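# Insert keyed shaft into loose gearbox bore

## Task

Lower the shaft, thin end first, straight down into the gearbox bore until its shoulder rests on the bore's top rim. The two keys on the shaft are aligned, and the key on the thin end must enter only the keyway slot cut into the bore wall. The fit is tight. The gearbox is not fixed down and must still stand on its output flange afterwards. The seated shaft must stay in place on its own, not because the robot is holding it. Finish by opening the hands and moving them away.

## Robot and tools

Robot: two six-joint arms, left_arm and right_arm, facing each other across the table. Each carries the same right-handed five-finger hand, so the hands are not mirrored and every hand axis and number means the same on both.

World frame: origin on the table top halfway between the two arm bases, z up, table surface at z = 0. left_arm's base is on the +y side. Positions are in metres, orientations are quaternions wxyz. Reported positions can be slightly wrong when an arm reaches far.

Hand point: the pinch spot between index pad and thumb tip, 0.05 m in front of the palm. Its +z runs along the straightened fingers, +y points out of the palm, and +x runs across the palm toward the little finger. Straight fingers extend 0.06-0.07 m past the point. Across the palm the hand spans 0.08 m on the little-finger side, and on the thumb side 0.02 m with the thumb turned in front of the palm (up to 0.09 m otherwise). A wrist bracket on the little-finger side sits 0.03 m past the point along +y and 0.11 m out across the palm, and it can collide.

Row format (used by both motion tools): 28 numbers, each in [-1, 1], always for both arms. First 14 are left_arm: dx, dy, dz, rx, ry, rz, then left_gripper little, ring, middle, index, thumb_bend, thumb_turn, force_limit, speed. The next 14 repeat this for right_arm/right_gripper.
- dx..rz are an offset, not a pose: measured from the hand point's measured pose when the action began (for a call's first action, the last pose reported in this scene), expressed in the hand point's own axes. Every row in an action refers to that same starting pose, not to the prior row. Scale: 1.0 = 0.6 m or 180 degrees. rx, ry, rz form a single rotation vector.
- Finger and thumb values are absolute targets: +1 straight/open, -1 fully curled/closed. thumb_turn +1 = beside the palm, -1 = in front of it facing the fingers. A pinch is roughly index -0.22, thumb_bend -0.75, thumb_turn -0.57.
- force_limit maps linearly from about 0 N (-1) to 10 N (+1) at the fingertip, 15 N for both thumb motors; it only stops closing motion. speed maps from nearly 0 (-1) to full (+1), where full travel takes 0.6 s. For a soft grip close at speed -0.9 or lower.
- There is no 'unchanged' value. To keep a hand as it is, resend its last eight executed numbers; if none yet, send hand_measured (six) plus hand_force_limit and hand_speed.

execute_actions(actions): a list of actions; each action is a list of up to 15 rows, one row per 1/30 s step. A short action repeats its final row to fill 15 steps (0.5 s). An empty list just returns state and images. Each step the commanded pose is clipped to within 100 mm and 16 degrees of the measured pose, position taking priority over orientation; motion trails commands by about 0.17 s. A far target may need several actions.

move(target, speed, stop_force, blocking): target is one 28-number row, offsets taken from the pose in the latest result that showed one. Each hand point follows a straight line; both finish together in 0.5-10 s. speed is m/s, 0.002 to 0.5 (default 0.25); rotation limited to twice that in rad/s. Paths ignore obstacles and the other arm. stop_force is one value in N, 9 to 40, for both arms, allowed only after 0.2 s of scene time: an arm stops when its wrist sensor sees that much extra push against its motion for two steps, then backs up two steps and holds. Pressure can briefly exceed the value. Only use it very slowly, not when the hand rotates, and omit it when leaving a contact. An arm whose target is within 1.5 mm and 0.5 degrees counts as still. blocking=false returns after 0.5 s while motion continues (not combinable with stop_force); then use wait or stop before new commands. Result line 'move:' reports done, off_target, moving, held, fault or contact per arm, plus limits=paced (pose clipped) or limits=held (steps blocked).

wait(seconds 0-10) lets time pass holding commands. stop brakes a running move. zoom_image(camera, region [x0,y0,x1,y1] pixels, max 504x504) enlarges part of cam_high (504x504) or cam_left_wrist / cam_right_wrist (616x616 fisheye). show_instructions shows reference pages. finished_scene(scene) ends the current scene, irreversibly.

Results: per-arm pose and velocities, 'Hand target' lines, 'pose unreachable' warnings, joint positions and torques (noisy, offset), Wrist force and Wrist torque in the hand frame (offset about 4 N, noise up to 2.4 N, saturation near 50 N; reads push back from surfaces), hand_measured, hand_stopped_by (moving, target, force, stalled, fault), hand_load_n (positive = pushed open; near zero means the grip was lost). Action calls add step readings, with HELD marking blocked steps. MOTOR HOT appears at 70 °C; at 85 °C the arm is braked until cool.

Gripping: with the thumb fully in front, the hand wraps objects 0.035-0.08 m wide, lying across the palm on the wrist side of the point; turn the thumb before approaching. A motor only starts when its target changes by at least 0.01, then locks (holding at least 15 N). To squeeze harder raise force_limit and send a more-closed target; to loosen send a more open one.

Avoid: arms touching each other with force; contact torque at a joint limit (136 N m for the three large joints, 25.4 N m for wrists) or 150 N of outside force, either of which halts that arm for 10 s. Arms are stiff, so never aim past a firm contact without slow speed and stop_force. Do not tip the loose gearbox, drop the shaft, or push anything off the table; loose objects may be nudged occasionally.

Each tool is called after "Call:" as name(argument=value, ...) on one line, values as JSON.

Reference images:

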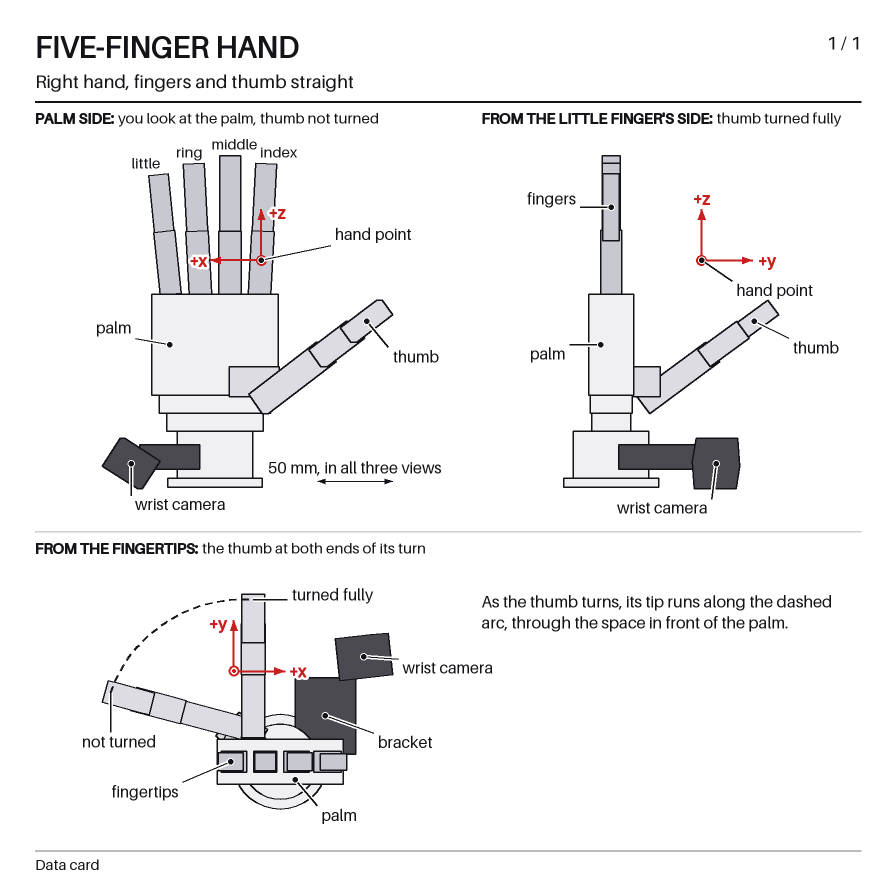

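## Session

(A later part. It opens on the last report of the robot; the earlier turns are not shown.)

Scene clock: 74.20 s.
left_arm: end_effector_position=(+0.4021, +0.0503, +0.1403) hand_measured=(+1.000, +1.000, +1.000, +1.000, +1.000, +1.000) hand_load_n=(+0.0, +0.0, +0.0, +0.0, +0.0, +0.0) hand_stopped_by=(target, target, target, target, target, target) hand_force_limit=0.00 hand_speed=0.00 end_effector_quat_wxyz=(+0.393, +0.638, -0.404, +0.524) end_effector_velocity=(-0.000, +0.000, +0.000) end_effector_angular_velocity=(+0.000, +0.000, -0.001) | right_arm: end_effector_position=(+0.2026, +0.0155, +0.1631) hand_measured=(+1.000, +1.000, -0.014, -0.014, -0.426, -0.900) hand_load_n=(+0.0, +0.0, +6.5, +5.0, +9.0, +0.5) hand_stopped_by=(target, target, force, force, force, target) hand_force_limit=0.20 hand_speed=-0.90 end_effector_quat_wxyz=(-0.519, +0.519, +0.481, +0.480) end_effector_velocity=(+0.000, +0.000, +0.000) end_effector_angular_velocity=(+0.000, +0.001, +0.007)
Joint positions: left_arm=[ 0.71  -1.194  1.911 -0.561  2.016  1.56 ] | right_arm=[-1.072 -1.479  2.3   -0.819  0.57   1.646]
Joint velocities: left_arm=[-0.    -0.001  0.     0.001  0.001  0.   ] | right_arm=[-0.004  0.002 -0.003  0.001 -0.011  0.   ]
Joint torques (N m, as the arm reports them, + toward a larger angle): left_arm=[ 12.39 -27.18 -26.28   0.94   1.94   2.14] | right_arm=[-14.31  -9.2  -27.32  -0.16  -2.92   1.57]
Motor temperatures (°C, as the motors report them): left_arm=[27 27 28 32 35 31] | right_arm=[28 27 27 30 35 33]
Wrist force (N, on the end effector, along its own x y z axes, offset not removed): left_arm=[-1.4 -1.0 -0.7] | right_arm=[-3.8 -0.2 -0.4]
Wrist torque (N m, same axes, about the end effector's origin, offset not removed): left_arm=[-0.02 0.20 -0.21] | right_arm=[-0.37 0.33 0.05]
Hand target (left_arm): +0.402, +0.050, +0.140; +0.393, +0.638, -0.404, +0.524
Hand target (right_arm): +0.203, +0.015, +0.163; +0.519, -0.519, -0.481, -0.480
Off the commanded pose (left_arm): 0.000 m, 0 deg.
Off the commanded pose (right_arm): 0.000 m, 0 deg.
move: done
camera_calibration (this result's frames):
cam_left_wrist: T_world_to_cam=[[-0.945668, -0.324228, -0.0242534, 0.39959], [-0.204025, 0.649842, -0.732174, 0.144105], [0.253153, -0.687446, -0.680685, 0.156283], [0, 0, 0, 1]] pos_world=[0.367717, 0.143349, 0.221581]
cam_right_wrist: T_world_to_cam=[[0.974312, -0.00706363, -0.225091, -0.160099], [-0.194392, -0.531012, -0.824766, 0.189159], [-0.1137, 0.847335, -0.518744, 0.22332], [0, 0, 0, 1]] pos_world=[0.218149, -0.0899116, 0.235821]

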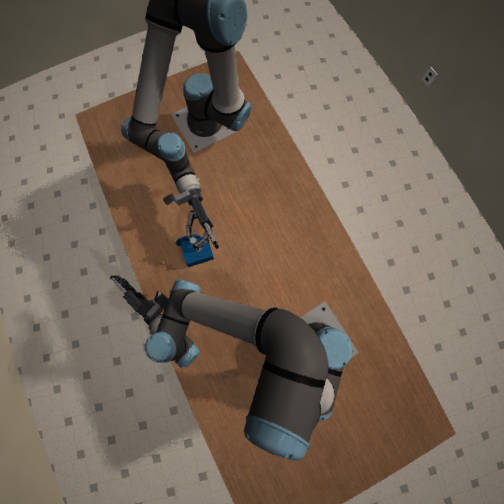

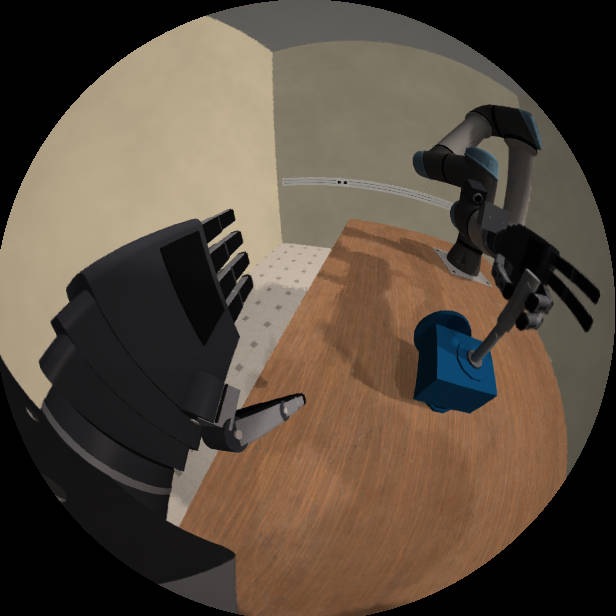

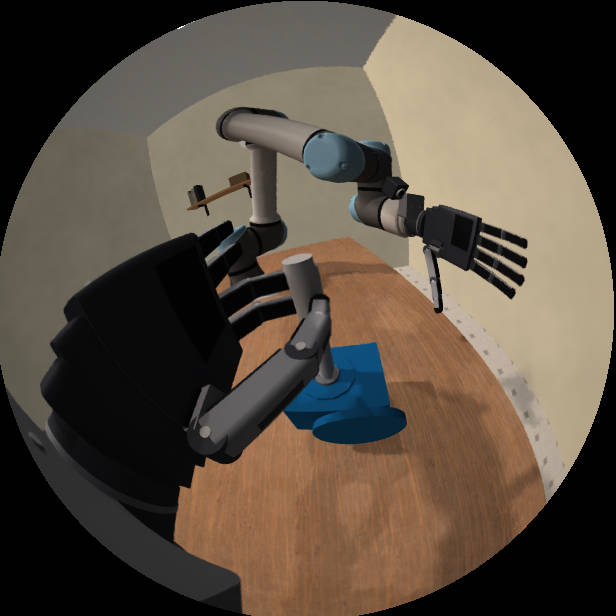

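Call:
move(target=[0,0,0,0,0,0,1,1,1,1,1,1,0,0,-0.06,0.0045,0,0,0,0,1,1,-0.3,-0.3,-0.6,-0.9,0.2,-0.9], speed=0.01, stop_force=9)

Call:
zoom_image(camera="cam_left_wrist", region=[450, 310, 520, 380])

Scene clock: 74.83 s.
left_arm: end_effector_position=(+0.4021, +0.0503, +0.1403) hand_measured=(+1.000, +1.000, +1.000, +1.000, +1.000, +1.000) hand_load_n=(+0.0, +0.0, +0.0, +0.0, +0.0, +0.0) hand_stopped_by=(target, target, target, target, target, target) hand_force_limit=0.00 hand_speed=0.00 end_effector_quat_wxyz=(+0.393, +0.638, -0.404, +0.524) end_effector_velocity=(+0.000, -0.001, +0.001) end_effector_angular_velocity=(-0.000, -0.001, -0.000) | right_arm: end_effector_position=(+0.2025, +0.0155, +0.1613) hand_measured=(+1.000, +1.000, -0.014, -0.014, -0.426, -0.900) hand_load_n=(+0.0, +0.0, +6.0, +4.5, +8.5, -1.0) hand_stopped_by=(target, target, force, force, force, target) hand_force_limit=0.20 hand_speed=-0.90 end_effector_quat_wxyz=(-0.519, +0.519, +0.481, +0.480) end_effector_velocity=(+0.001, +0.000, +0.004) end_effector_angular_velocity=(+0.001, -0.002, -0.001)
Joint positions: left_arm=[ 0.71  -1.194  1.911 -0.561  2.016  1.56 ] | right_arm=[-1.072 -1.475  2.302 -0.825  0.569  1.646]
Joint velocities: left_arm=[-0.001 -0.    -0.002  0.001 -0.     0.   ] | right_arm=[-0.    -0.007 -0.005  0.01   0.     0.   ]
Joint torques (N m, as the arm reports them, + toward a larger angle): left_arm=[ 11.98 -27.26 -26.1    0.79   1.74   2.06] | right_arm=[-11.94 -26.26 -26.9    0.     0.86  -0.52]
Motor temperatures (°C, as the motors report them): left_arm=[27 27 28 32 35 31] | right_arm=[28 27 27 30 35 33]
Wrist force (N, on the end effector, along its own x y z axes, offset not removed): left_arm=[-3.3 1.2 -0.1] | right_arm=[-5.3 -0.3 -0.9]
Wrist torque (N m, same axes, about the end effector's origin, offset not removed): left_arm=[0.22 0.50 -0.21] | right_arm=[-0.39 0.50 -0.15]
Hand target (left_arm): +0.402, +0.050, +0.140; +0.393, +0.638, -0.404, +0.524
Hand target (right_arm): +0.203, +0.016, +0.162; +0.519, -0.519, -0.481, -0.480
Off the commanded pose (left_arm): 0.000 m, 0 deg.
Off the commanded pose (right_arm): 0.034 m, 0 deg.
move: contact (right_arm)
camera_calibration (this result's frames):
cam_left_wrist: T_world_to_cam=[[-0.945668, -0.324228, -0.0242533, 0.39959], [-0.204025, 0.649842, -0.732174, 0.144105], [0.253153, -0.687446, -0.680685, 0.156283], [0, 0, 0, 1]] pos_world=[0.367717, 0.143349, 0.221581]
cam_right_wrist: T_world_to_cam=[[0.974236, -0.00664725, -0.225431, -0.160392], [-0.194431, -0.531258, -0.824598, 0.187597], [-0.114281, 0.847184, -0.518864, 0.222509], [0, 0, 0, 1]] pos_world=[0.218163, -0.0899098, 0.233986]

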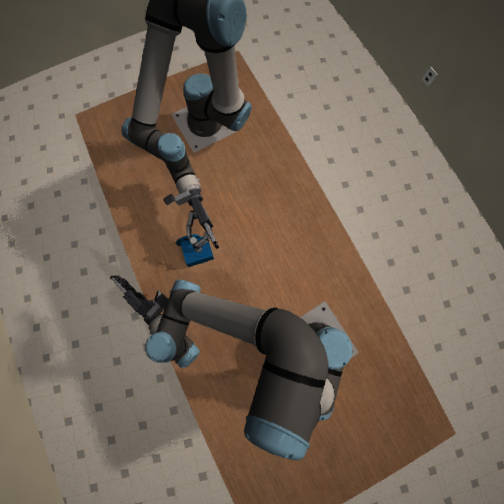

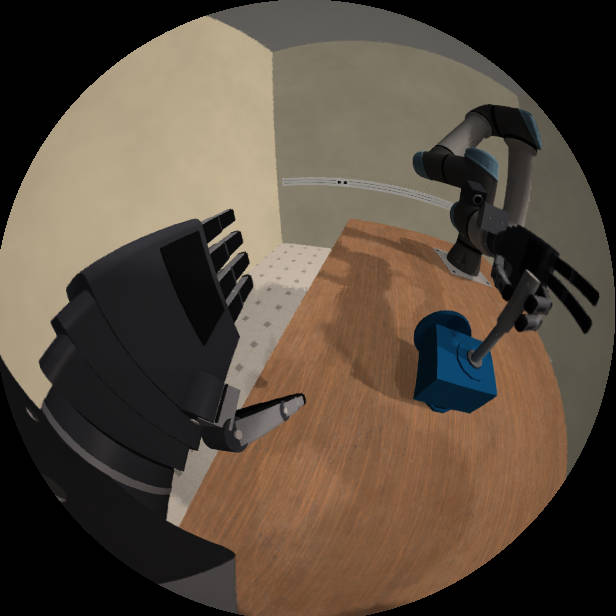

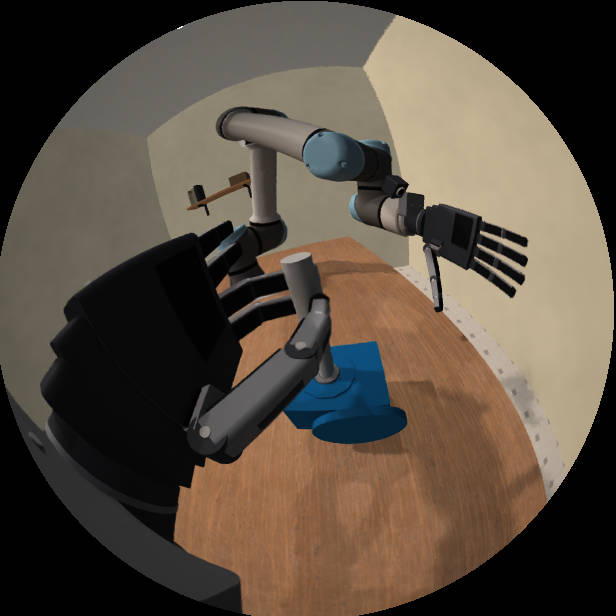

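Region (450, 310, 520, 380) of cam_left_wrist's 616x616 image, scaled by 7.200, with more detail than that image has.

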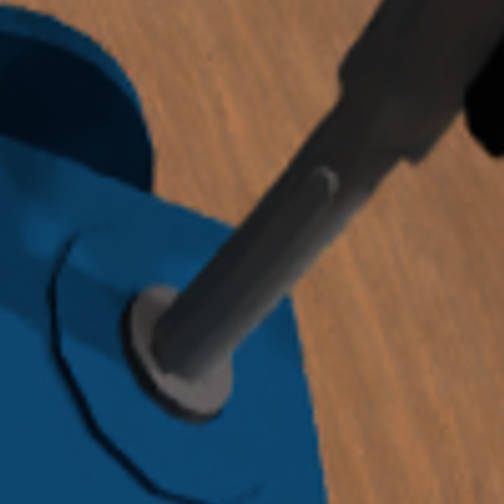

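Call:
move(target=[0,0.08,0.05,0,0,0,1,1,1,1,1,1,0,0,0.006,0,0,0,0,0,1,1,-0.3,-0.3,-0.6,-0.9,0.2,-0.9], speed=0.1)

Call:
zoom_image(camera="cam_left_wrist", region=[440, 350, 500, 410])

Scene clock: 75.97 s.
left_arm: end_effector_position=(+0.3681, +0.0052, +0.1398) hand_measured=(+1.000, +1.000, +1.000, +1.000, +1.000, +1.000) hand_load_n=(+0.0, +0.0, +0.0, +0.0, +0.0, +0.0) hand_stopped_by=(target, target, target, target, target, target) hand_force_limit=0.00 hand_speed=0.00 end_effector_quat_wxyz=(+0.394, +0.638, -0.404, +0.524) end_effector_velocity=(-0.001, -0.001, +0.000) end_effector_angular_velocity=(-0.000, -0.000, +0.001) | right_arm: end_effector_position=(+0.2028, +0.0155, +0.1649) hand_measured=(+1.000, +1.000, -0.014, -0.014, -0.426, -0.900) hand_load_n=(+0.0, +0.0, +6.0, +4.5, +8.5, -1.0) hand_stopped_by=(target, target, force, force, force, target) hand_force_limit=0.20 hand_speed=-0.90 end_effector_quat_wxyz=(-0.519, +0.519, +0.481, +0.480) end_effector_velocity=(-0.000, +0.000, +0.000) end_effector_angular_velocity=(+0.000, -0.001, +0.000)
Joint positions: left_arm=[ 0.581 -1.208  1.934 -0.578  1.889  1.539] | right_arm=[-1.072 -1.482  2.298 -0.813  0.569  1.646]
Joint velocities: left_arm=[-0.003 -0.002  0.001 -0.    -0.003 -0.   ] | right_arm=[ 0.     0.     0.    -0.001  0.     0.   ]
Joint torques (N m, as the arm reports them, + toward a larger angle): left_arm=[-11.44 -38.86  -7.78  -3.    -1.81  -1.6 ] | right_arm=[-13.89 -26.04 -28.22  -0.08  -2.83   0.69]
Motor temperatures (°C, as the motors report them): left_arm=[27 27 28 32 35 31] | right_arm=[28 27 27 30 35 33]
Wrist force (N, on the end effector, along its own x y z axes, offset not removed): left_arm=[-1.3 -3.9 2.2] | right_arm=[-3.5 0.5 1.5]
Wrist torque (N m, same axes, about the end effector's origin, offset not removed): left_arm=[-0.75 0.08 -0.16] | right_arm=[-0.39 0.16 0.14]
Hand target (left_arm): +0.368, +0.005, +0.140; +0.394, +0.638, -0.404, +0.524
Hand target (right_arm): +0.203, +0.015, +0.165; +0.519, -0.519, -0.481, -0.480
Off the commanded pose (left_arm): 0.000 m, 0 deg.
Off the commanded pose (right_arm): 0.000 m, 0 deg.
move: done
camera_calibration (this result's frames):
cam_left_wrist: T_world_to_cam=[[-0.94568, -0.324215, -0.0239769, 0.352771], [-0.204175, 0.649699, -0.732259, 0.166198], [0.252987, -0.687587, -0.680604, 0.133569], [0, 0, 0, 1]] pos_world=[0.33375, 0.0982349, 0.221066]
cam_right_wrist: T_world_to_cam=[[0.974228, -0.00664647, -0.225467, -0.159838], [-0.194461, -0.531256, -0.824592, 0.190612], [-0.1143, 0.847185, -0.518857, 0.2244], [0, 0, 0, 1]] pos_world=[0.218434, -0.0899073, 0.23757]

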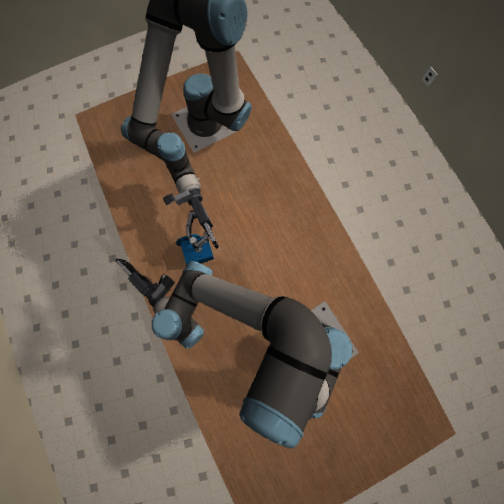

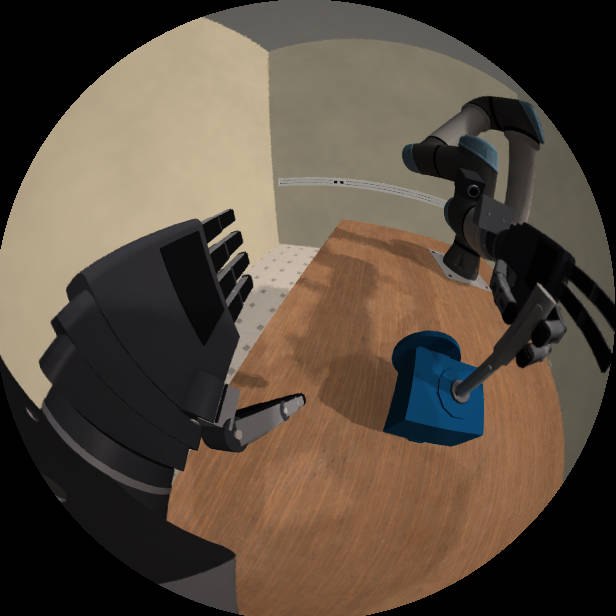

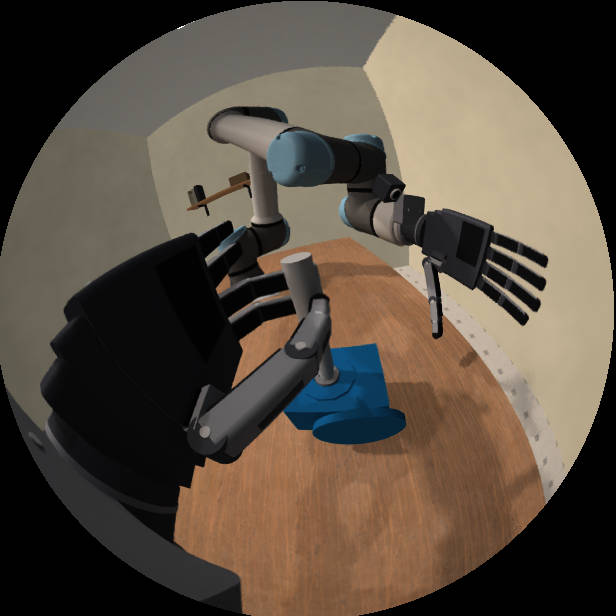

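Region (440, 350, 500, 410) of cam_left_wrist's 616x616 image, scaled by 8.400, with more detail than that image has.

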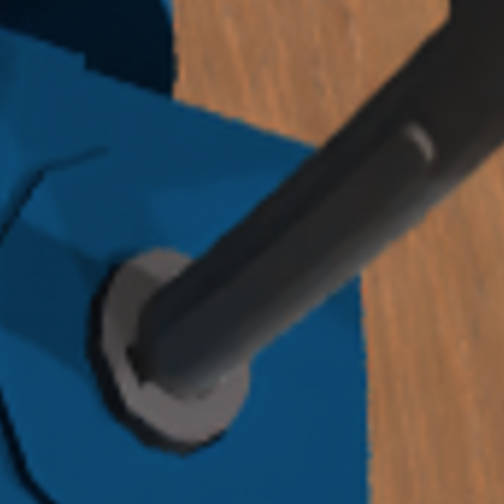

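Call:
move(target=[0,0,0,0,0,0,1,1,1,1,1,1,0,0,-0.003,-0.0005,0.0007,-0.028,0.002,0,1,1,-0.3,-0.3,-0.6,-0.9,0.2,-0.9], speed=0.05)

Call:
move(target=[0,0,0,0,0,0,1,1,1,1,1,1,0,0,-0.06,0.0045,0,0,0,0,1,1,-0.3,-0.3,-0.6,-0.9,0.2,-0.9], speed=0.01, stop_force=9)

Call:
zoom_image(camera="cam_left_wrist", region=[440, 350, 500, 410])

Scene clock: 77.40 s.
left_arm: end_effector_position=(+0.3681, +0.0052, +0.1398) hand_measured=(+1.000, +1.000, +1.000, +1.000, +1.000, +1.000) hand_load_n=(+0.0, +0.0, +0.0, +0.0, +0.0, +0.0) hand_stopped_by=(target, target, target, target, target, target) hand_force_limit=0.00 hand_speed=0.00 end_effector_quat_wxyz=(+0.394, +0.638, -0.404, +0.524) end_effector_velocity=(+0.001, -0.000, +0.001) end_effector_angular_velocity=(-0.002, -0.002, +0.001) | right_arm: end_effector_position=(+0.2024, +0.0159, +0.1631) hand_measured=(+1.000, +1.000, -0.014, -0.014, -0.426, -0.900) hand_load_n=(+0.0, +0.0, +6.0, +4.5, +8.5, -1.5) hand_stopped_by=(target, target, force, force, force, target) hand_force_limit=0.20 hand_speed=-0.90 end_effector_quat_wxyz=(-0.497, +0.540, +0.458, +0.502) end_effector_velocity=(-0.000, -0.000, -0.001) end_effector_angular_velocity=(-0.002, +0.002, -0.009)
Joint positions: left_arm=[ 0.581 -1.208  1.934 -0.578  1.889  1.539] | right_arm=[-1.014 -1.493  2.316 -0.82   0.715  1.646]
Joint velocities: left_arm=[ 0.    -0.001 -0.001 -0.    -0.     0.   ] | right_arm=[ 0.006 -0.     0.002  0.001  0.015  0.   ]
Joint torques (N m, as the arm reports them, + toward a larger angle): left_arm=[ 12.34 -38.76 -11.7   -1.92   1.94   0.19] | right_arm=[ 12.97 -25.65  -7.43  -3.08   1.94  -1.53]
Motor temperatures (°C, as the motors report them): left_arm=[27 27 28 32 35 31] | right_arm=[28 27 27 30 35 33]
Wrist force (N, on the end effector, along its own x y z axes, offset not removed): left_arm=[-0.6 -0.4 0.5] | right_arm=[-5.0 0.9 -0.8]
Wrist torque (N m, same axes, about the end effector's origin, offset not removed): left_arm=[-0.03 0.03 0.06] | right_arm=[-0.07 0.41 -0.11]
Hand target (left_arm): +0.368, +0.005, +0.140; +0.394, +0.638, -0.404, +0.524
Hand target (right_arm): +0.202, +0.016, +0.163; -0.497, +0.540, +0.458, +0.502
Off the commanded pose (left_arm): 0.000 m, 0 deg.
Off the commanded pose (right_arm): 0.000 m, 0 deg.
move: done
camera_calibration (this result's frames):
cam_left_wrist: T_world_to_cam=[[-0.945683, -0.324206, -0.0239481, 0.352757], [-0.204186, 0.649685, -0.732268, 0.166206], [0.252965, -0.687604, -0.680595, 0.133575], [0, 0, 0, 1]] pos_world=[0.333744, 0.0982313, 0.221066]
cam_right_wrist: T_world_to_cam=[[0.969949, -0.0919039, -0.225283, -0.157626], [-0.240042, -0.512642, -0.824365, 0.198173], [-0.039727, 0.85367, -0.519297, 0.207938], [0, 0, 0, 1]] pos_world=[0.20872, -0.0904047, 0.235838]

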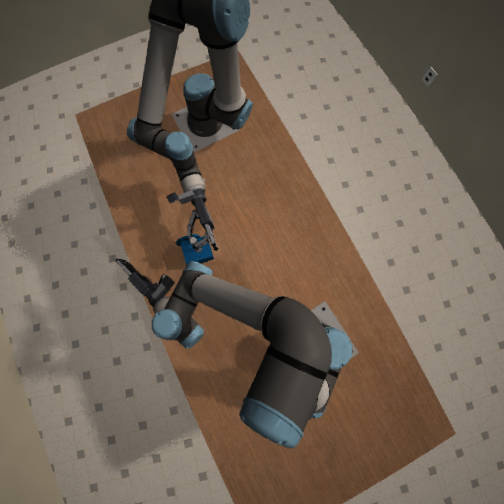

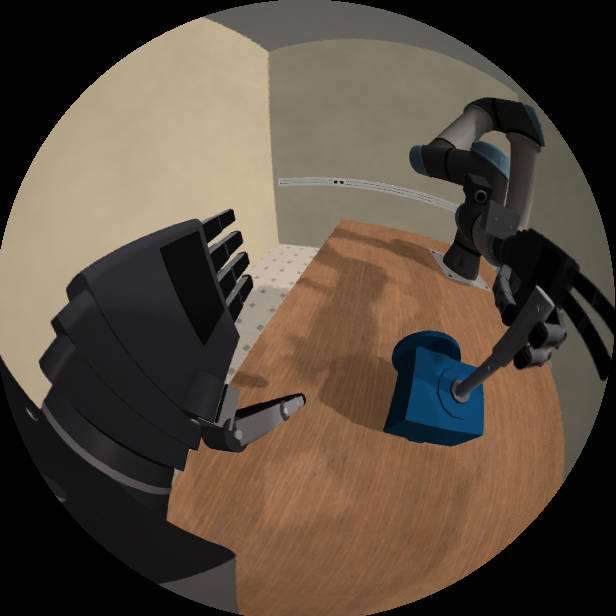

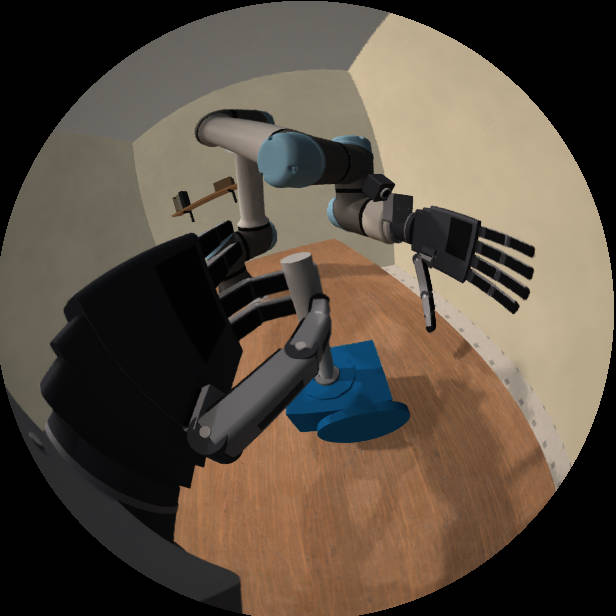

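Scene clock: 78.17 s.
left_arm: end_effector_position=(+0.3681, +0.0052, +0.1398) hand_measured=(+1.000, +1.000, +1.000, +1.000, +1.000, +1.000) hand_load_n=(+0.0, +0.0, +0.0, +0.0, +0.0, +0.0) hand_stopped_by=(target, target, target, target, target, target) hand_force_limit=0.00 hand_speed=0.00 end_effector_quat_wxyz=(+0.394, +0.638, -0.404, +0.524) end_effector_velocity=(-0.000, +0.001, -0.002) end_effector_angular_velocity=(+0.003, -0.000, +0.001) | right_arm: end_effector_position=(+0.2021, +0.0158, +0.1588) hand_measured=(+1.000, +1.000, -0.014, -0.014, -0.426, -0.900) hand_load_n=(+0.0, +0.0, +5.5, +4.5, +7.5, -0.5) hand_stopped_by=(target, target, force, force, force, target) hand_force_limit=0.20 hand_speed=-0.90 end_effector_quat_wxyz=(-0.497, +0.540, +0.458, +0.501) end_effector_velocity=(+0.000, +0.000, +0.003) end_effector_angular_velocity=(+0.000, -0.000, -0.001)
Joint positions: left_arm=[ 0.581 -1.208  1.934 -0.578  1.889  1.539] | right_arm=[-1.014 -1.484  2.321 -0.834  0.715  1.646]
Joint velocities: left_arm=[ 0.     0.     0.002  0.001 -0.001  0.002] | right_arm=[-0.    -0.007 -0.004  0.011  0.001  0.   ]
Joint torques (N m, as the arm reports them, + toward a larger angle): left_arm=[ 11.36 -38.27 -11.34  -1.79   1.75   0.42] | right_arm=[ -8.48 -27.21 -29.33  -0.69  -3.06  -0.15]
Motor temperatures (°C, as the motors report them): left_arm=[27 27 28 32 35 31] | right_arm=[28 27 27 30 35 33]
Wrist force (N, on the end effector, along its own x y z axes, offset not removed): left_arm=[-0.1 -1.3 2.5] | right_arm=[-7.3 2.1 1.8]
Wrist torque (N m, same axes, about the end effector's origin, offset not removed): left_arm=[-0.30 -0.21 -0.09] | right_arm=[-0.23 0.36 -0.16]
Hand target (left_arm): +0.368, +0.005, +0.140; +0.394, +0.638, -0.404, +0.524
Hand target (right_arm): +0.202, +0.016, +0.159; -0.497, +0.540, +0.458, +0.502
Off the commanded pose (left_arm): 0.000 m, 0 deg.
Off the commanded pose (right_arm): 0.032 m, 0 deg.
move: contact (right_arm)
camera_calibration (this result's frames):
cam_left_wrist: T_world_to_cam=[[-0.945682, -0.32421, -0.023948, 0.35276], [-0.204189, 0.649684, -0.732268, 0.166207], [0.252968, -0.687603, -0.680595, 0.133575], [0, 0, 0, 1]] pos_world=[0.333746, 0.0982332, 0.221066]
cam_right_wrist: T_world_to_cam=[[0.96987, -0.0917932, -0.225667, -0.158281], [-0.240295, -0.513006, -0.824065, 0.1946], [-0.040125, 0.853463, -0.519606, 0.205897], [0, 0, 0, 1]] pos_world=[0.208535, -0.0904234, 0.23163]

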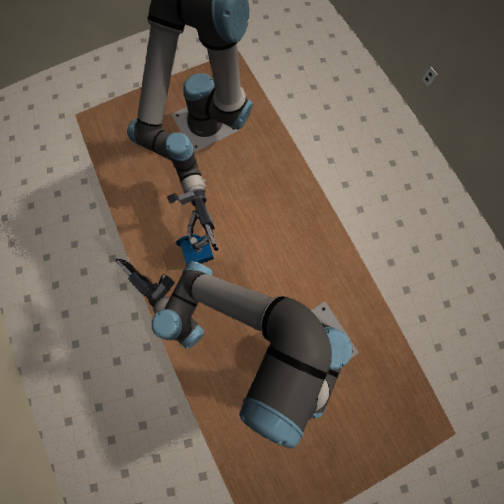

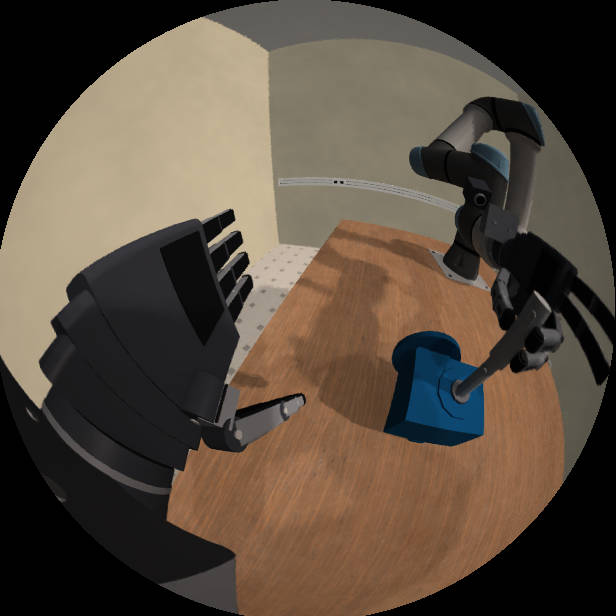

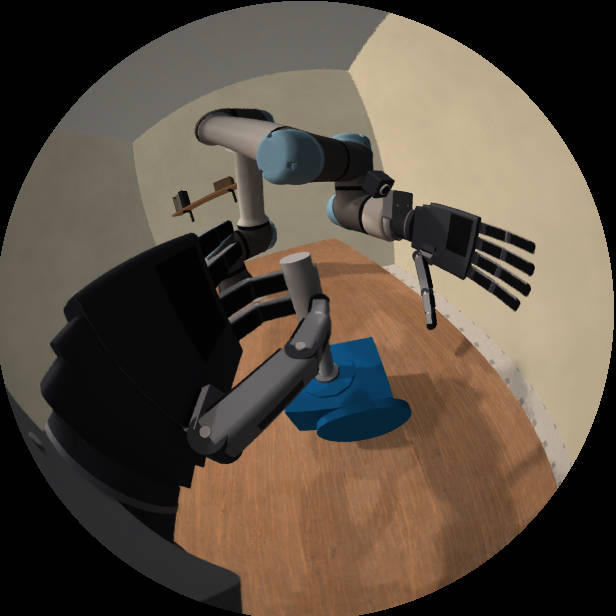

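Region (440, 350, 500, 410) of cam_left_wrist's 616x616 image, scaled by 8.400, with more detail than that image has.

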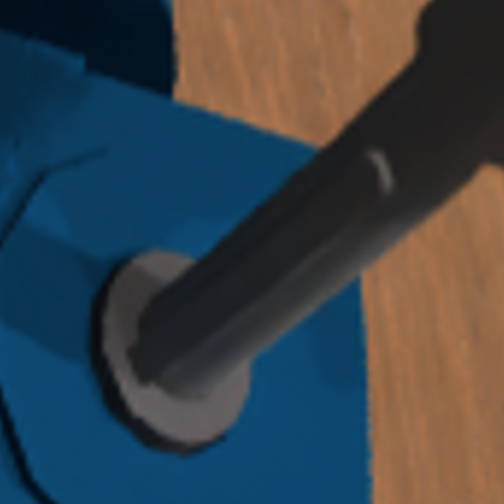

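Call:
move(target=[0,0,0,0,0,0,1,1,1,1,1,1,0,0,0,0,0,0,0,0,1,1,0.06,0.06,-0.36,-0.9,0.2,-0.9])

Call:
zoom_image(camera="cam_left_wrist", region=[440, 350, 500, 410])

Scene clock: 79.23 s.
left_arm: end_effector_position=(+0.3681, +0.0052, +0.1398) hand_measured=(+1.000, +1.000, +1.000, +1.000, +1.000, +1.000) hand_load_n=(+0.0, +0.0, +0.0, +0.0, +0.0, +0.0) hand_stopped_by=(target, target, target, target, target, target) hand_force_limit=0.00 hand_speed=0.00 end_effector_quat_wxyz=(+0.394, +0.638, -0.404, +0.524) end_effector_velocity=(+0.000, +0.001, +0.000) end_effector_angular_velocity=(-0.000, -0.000, +0.001) | right_arm: end_effector_position=(+0.2021, +0.0158, +0.1589) hand_measured=(+1.000, +1.000, +0.060, +0.060, -0.360, -0.900) hand_load_n=(+0.0, +0.0, +0.0, +0.0, +0.0, +0.0) hand_stopped_by=(target, target, target, target, target, target) hand_force_limit=0.20 hand_speed=-0.90 end_effector_quat_wxyz=(-0.497, +0.540, +0.458, +0.501) end_effector_velocity=(+0.000, -0.000, +0.000) end_effector_angular_velocity=(-0.000, +0.001, -0.000)
Joint positions: left_arm=[ 0.581 -1.208  1.934 -0.578  1.889  1.539] | right_arm=[-1.014 -1.484  2.321 -0.834  0.715  1.646]
Joint velocities: left_arm=[ 0.001 -0.002  0.001  0.001 -0.     0.   ] | right_arm=[-0.    -0.    -0.     0.001 -0.     0.   ]
Joint torques (N m, as the arm reports them, + toward a larger angle): left_arm=[ 11.06 -39.06 -10.59  -1.81   1.89   0.41] | right_arm=[-8.35 -8.3  -5.32 -2.5  -1.18 -0.05]
Motor temperatures (°C, as the motors report them): left_arm=[27 27 28 32 35 31] | right_arm=[28 27 27 30 35 33]
Wrist force (N, on the end effector, along its own x y z axes, offset not removed): left_arm=[-4.2 0.4 3.6] | right_arm=[-0.9 -2.4 2.1]
Wrist torque (N m, same axes, about the end effector's origin, offset not removed): left_arm=[-0.21 0.58 -0.07] | right_arm=[-0.37 0.12 0.14]
Hand target (left_arm): +0.368, +0.005, +0.140; +0.394, +0.638, -0.404, +0.524
Hand target (right_arm): +0.202, +0.016, +0.159; -0.497, +0.540, +0.458, +0.501
Off the commanded pose (left_arm): 0.000 m, 0 deg.
Off the commanded pose (right_arm): 0.000 m, 0 deg.
move: done
camera_calibration (this result's frames):
cam_left_wrist: T_world_to_cam=[[-0.945682, -0.32421, -0.0239479, 0.35276], [-0.204189, 0.649684, -0.732268, 0.166207], [0.252967, -0.687603, -0.680595, 0.133575], [0, 0, 0, 1]] pos_world=[0.333746, 0.0982332, 0.221066]
cam_right_wrist: T_world_to_cam=[[0.969875, -0.0917677, -0.225659, -0.158279], [-0.240275, -0.513006, -0.824071, 0.194602], [-0.0401415, 0.853465, -0.519601, 0.205899], [0, 0, 0, 1]] pos_world=[0.208533, -0.0904203, 0.231634]

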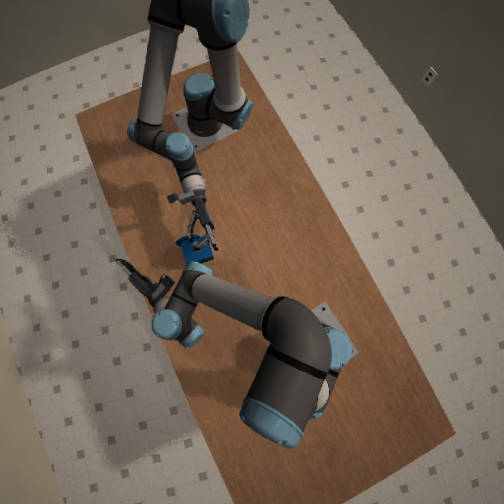

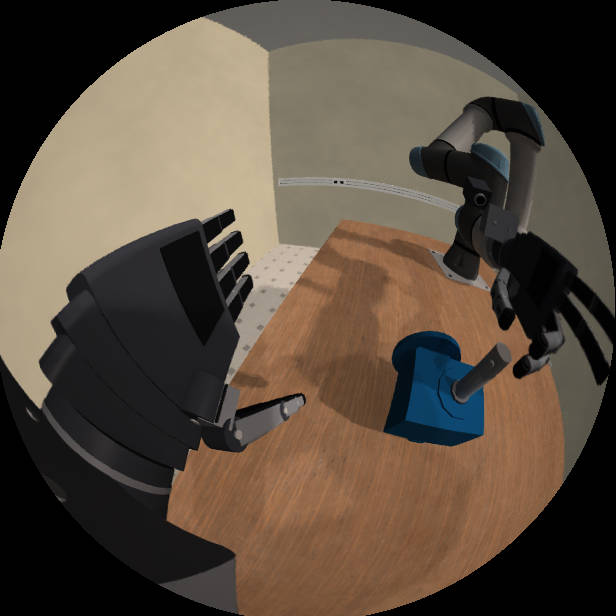

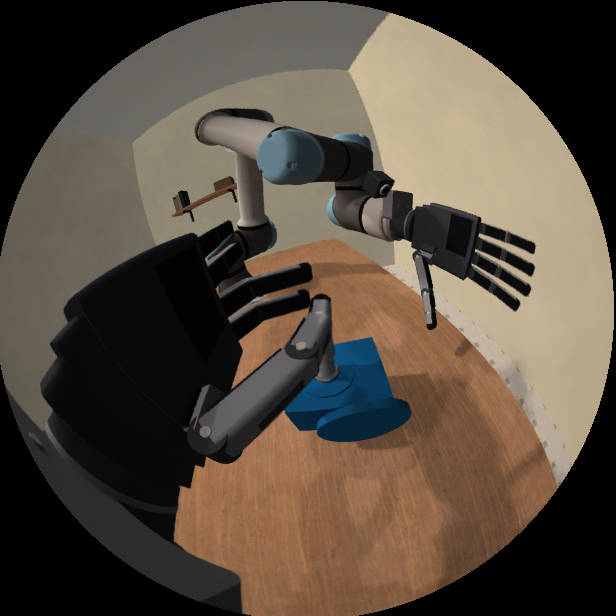

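Region (440, 350, 500, 410) of cam_left_wrist's 616x616 image, scaled by 8.400, with more detail than that image has.

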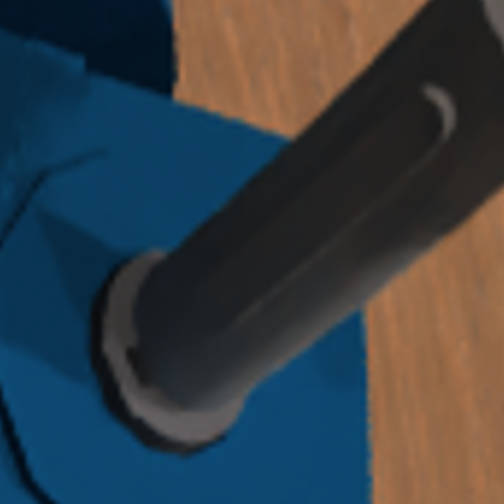

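Seated. Clear away.

Call:
move(target=[0.05,-0.08,-0.15,0,0,0,1,1,1,1,1,1,0,0,0.15,-0.1,0,0,0,0,1,1,0.06,0.06,-0.36,-0.9,0.2,-0.9])

Call:
finished_scene(scene=1)

Scene clock: 80.30 s.
left_arm: end_effector_position=(+0.3848, +0.1027, +0.1784) hand_measured=(+1.000, +1.000, +1.000, +1.000, +1.000, +1.000) hand_load_n=(+0.0, +0.0, +0.0, +0.0, +0.0, +0.0) hand_stopped_by=(target, target, target, target, target, target) hand_force_limit=0.00 hand_speed=0.00 end_effector_quat_wxyz=(+0.393, +0.638, -0.404, +0.524) end_effector_velocity=(+0.001, +0.002, -0.000) end_effector_angular_velocity=(+0.001, +0.002, +0.002) | right_arm: end_effector_position=(+0.1493, +0.0206, +0.2531) hand_measured=(+1.000, +1.000, +0.060, +0.060, -0.360, -0.900) hand_load_n=(+0.0, +0.0, +0.0, +0.0, +0.0, +0.0) hand_stopped_by=(target, target, target, target, target, target) hand_force_limit=0.20 hand_speed=-0.90 end_effector_quat_wxyz=(-0.497, +0.540, +0.458, +0.502) end_effector_velocity=(-0.000, +0.000, +0.001) end_effector_angular_velocity=(-0.002, +0.001, -0.001)
Joint positions: left_arm=[ 0.776 -1.33   1.98  -0.488  2.082  1.572] | right_arm=[-0.884 -1.716  2.234 -0.515  0.845  1.646]
Joint velocities: left_arm=[ 0.004  0.001 -0.001  0.003  0.002  0.001] | right_arm=[ 0.002 -0.002 -0.003  0.008  0.003 -0.002]
Joint torques (N m, as the arm reports them, + toward a larger angle): left_arm=[ 12.18 -34.9  -26.87   0.81   1.65   2.21] | right_arm=[ 13.12 -19.03 -31.07   0.13   2.55  -1.54]
Motor temperatures (°C, as the motors report them): left_arm=[27 27 28 32 35 31] | right_arm=[28 27 27 30 35 33]
Wrist force (N, on the end effector, along its own x y z axes, offset not removed): left_arm=[-6.2 0.2 4.7] | right_arm=[0.1 1.6 1.2]
Wrist torque (N m, same axes, about the end effector's origin, offset not removed): left_arm=[-0.06 0.59 -0.41] | right_arm=[0.11 0.08 0.34]
Hand target (left_arm): +0.385, +0.103, +0.178; +0.393, +0.638, -0.404, +0.524
Hand target (right_arm): +0.149, +0.021, +0.253; -0.497, +0.540, +0.458, +0.501
Off the commanded pose (left_arm): 0.000 m, 0 deg.
Off the commanded pose (right_arm): 0.000 m, 0 deg.
move: done
camera_calibration (this result's frames):
cam_left_wrist: T_world_to_cam=[[-0.945669, -0.324219, -0.0243374, 0.401135], [-0.203976, 0.649906, -0.732131, 0.13434], [0.253188, -0.68739, -0.680729, 0.222559], [0, 0, 0, 1]] pos_world=[0.350393, 0.195732, 0.259619]
cam_right_wrist: T_world_to_cam=[[0.969903, -0.0916991, -0.225566, -0.0853926], [-0.240161, -0.512992, -0.824113, 0.262001], [-0.0401431, 0.853482, -0.519575, 0.248699], [0, 0, 0, 1]] pos_world=[0.155728, -0.0856863, 0.325875]

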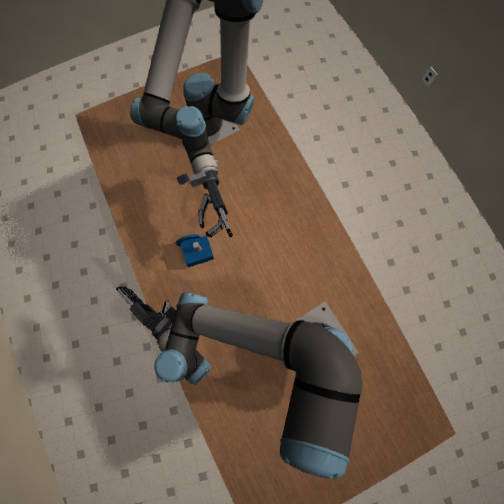

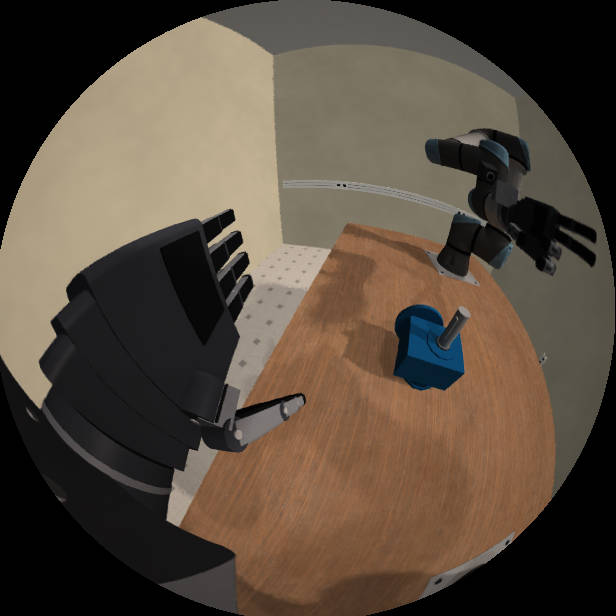

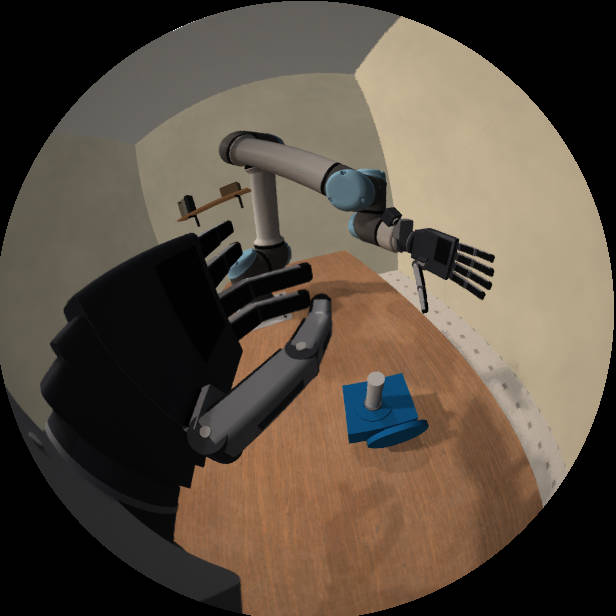

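The scene is finished: the task was done.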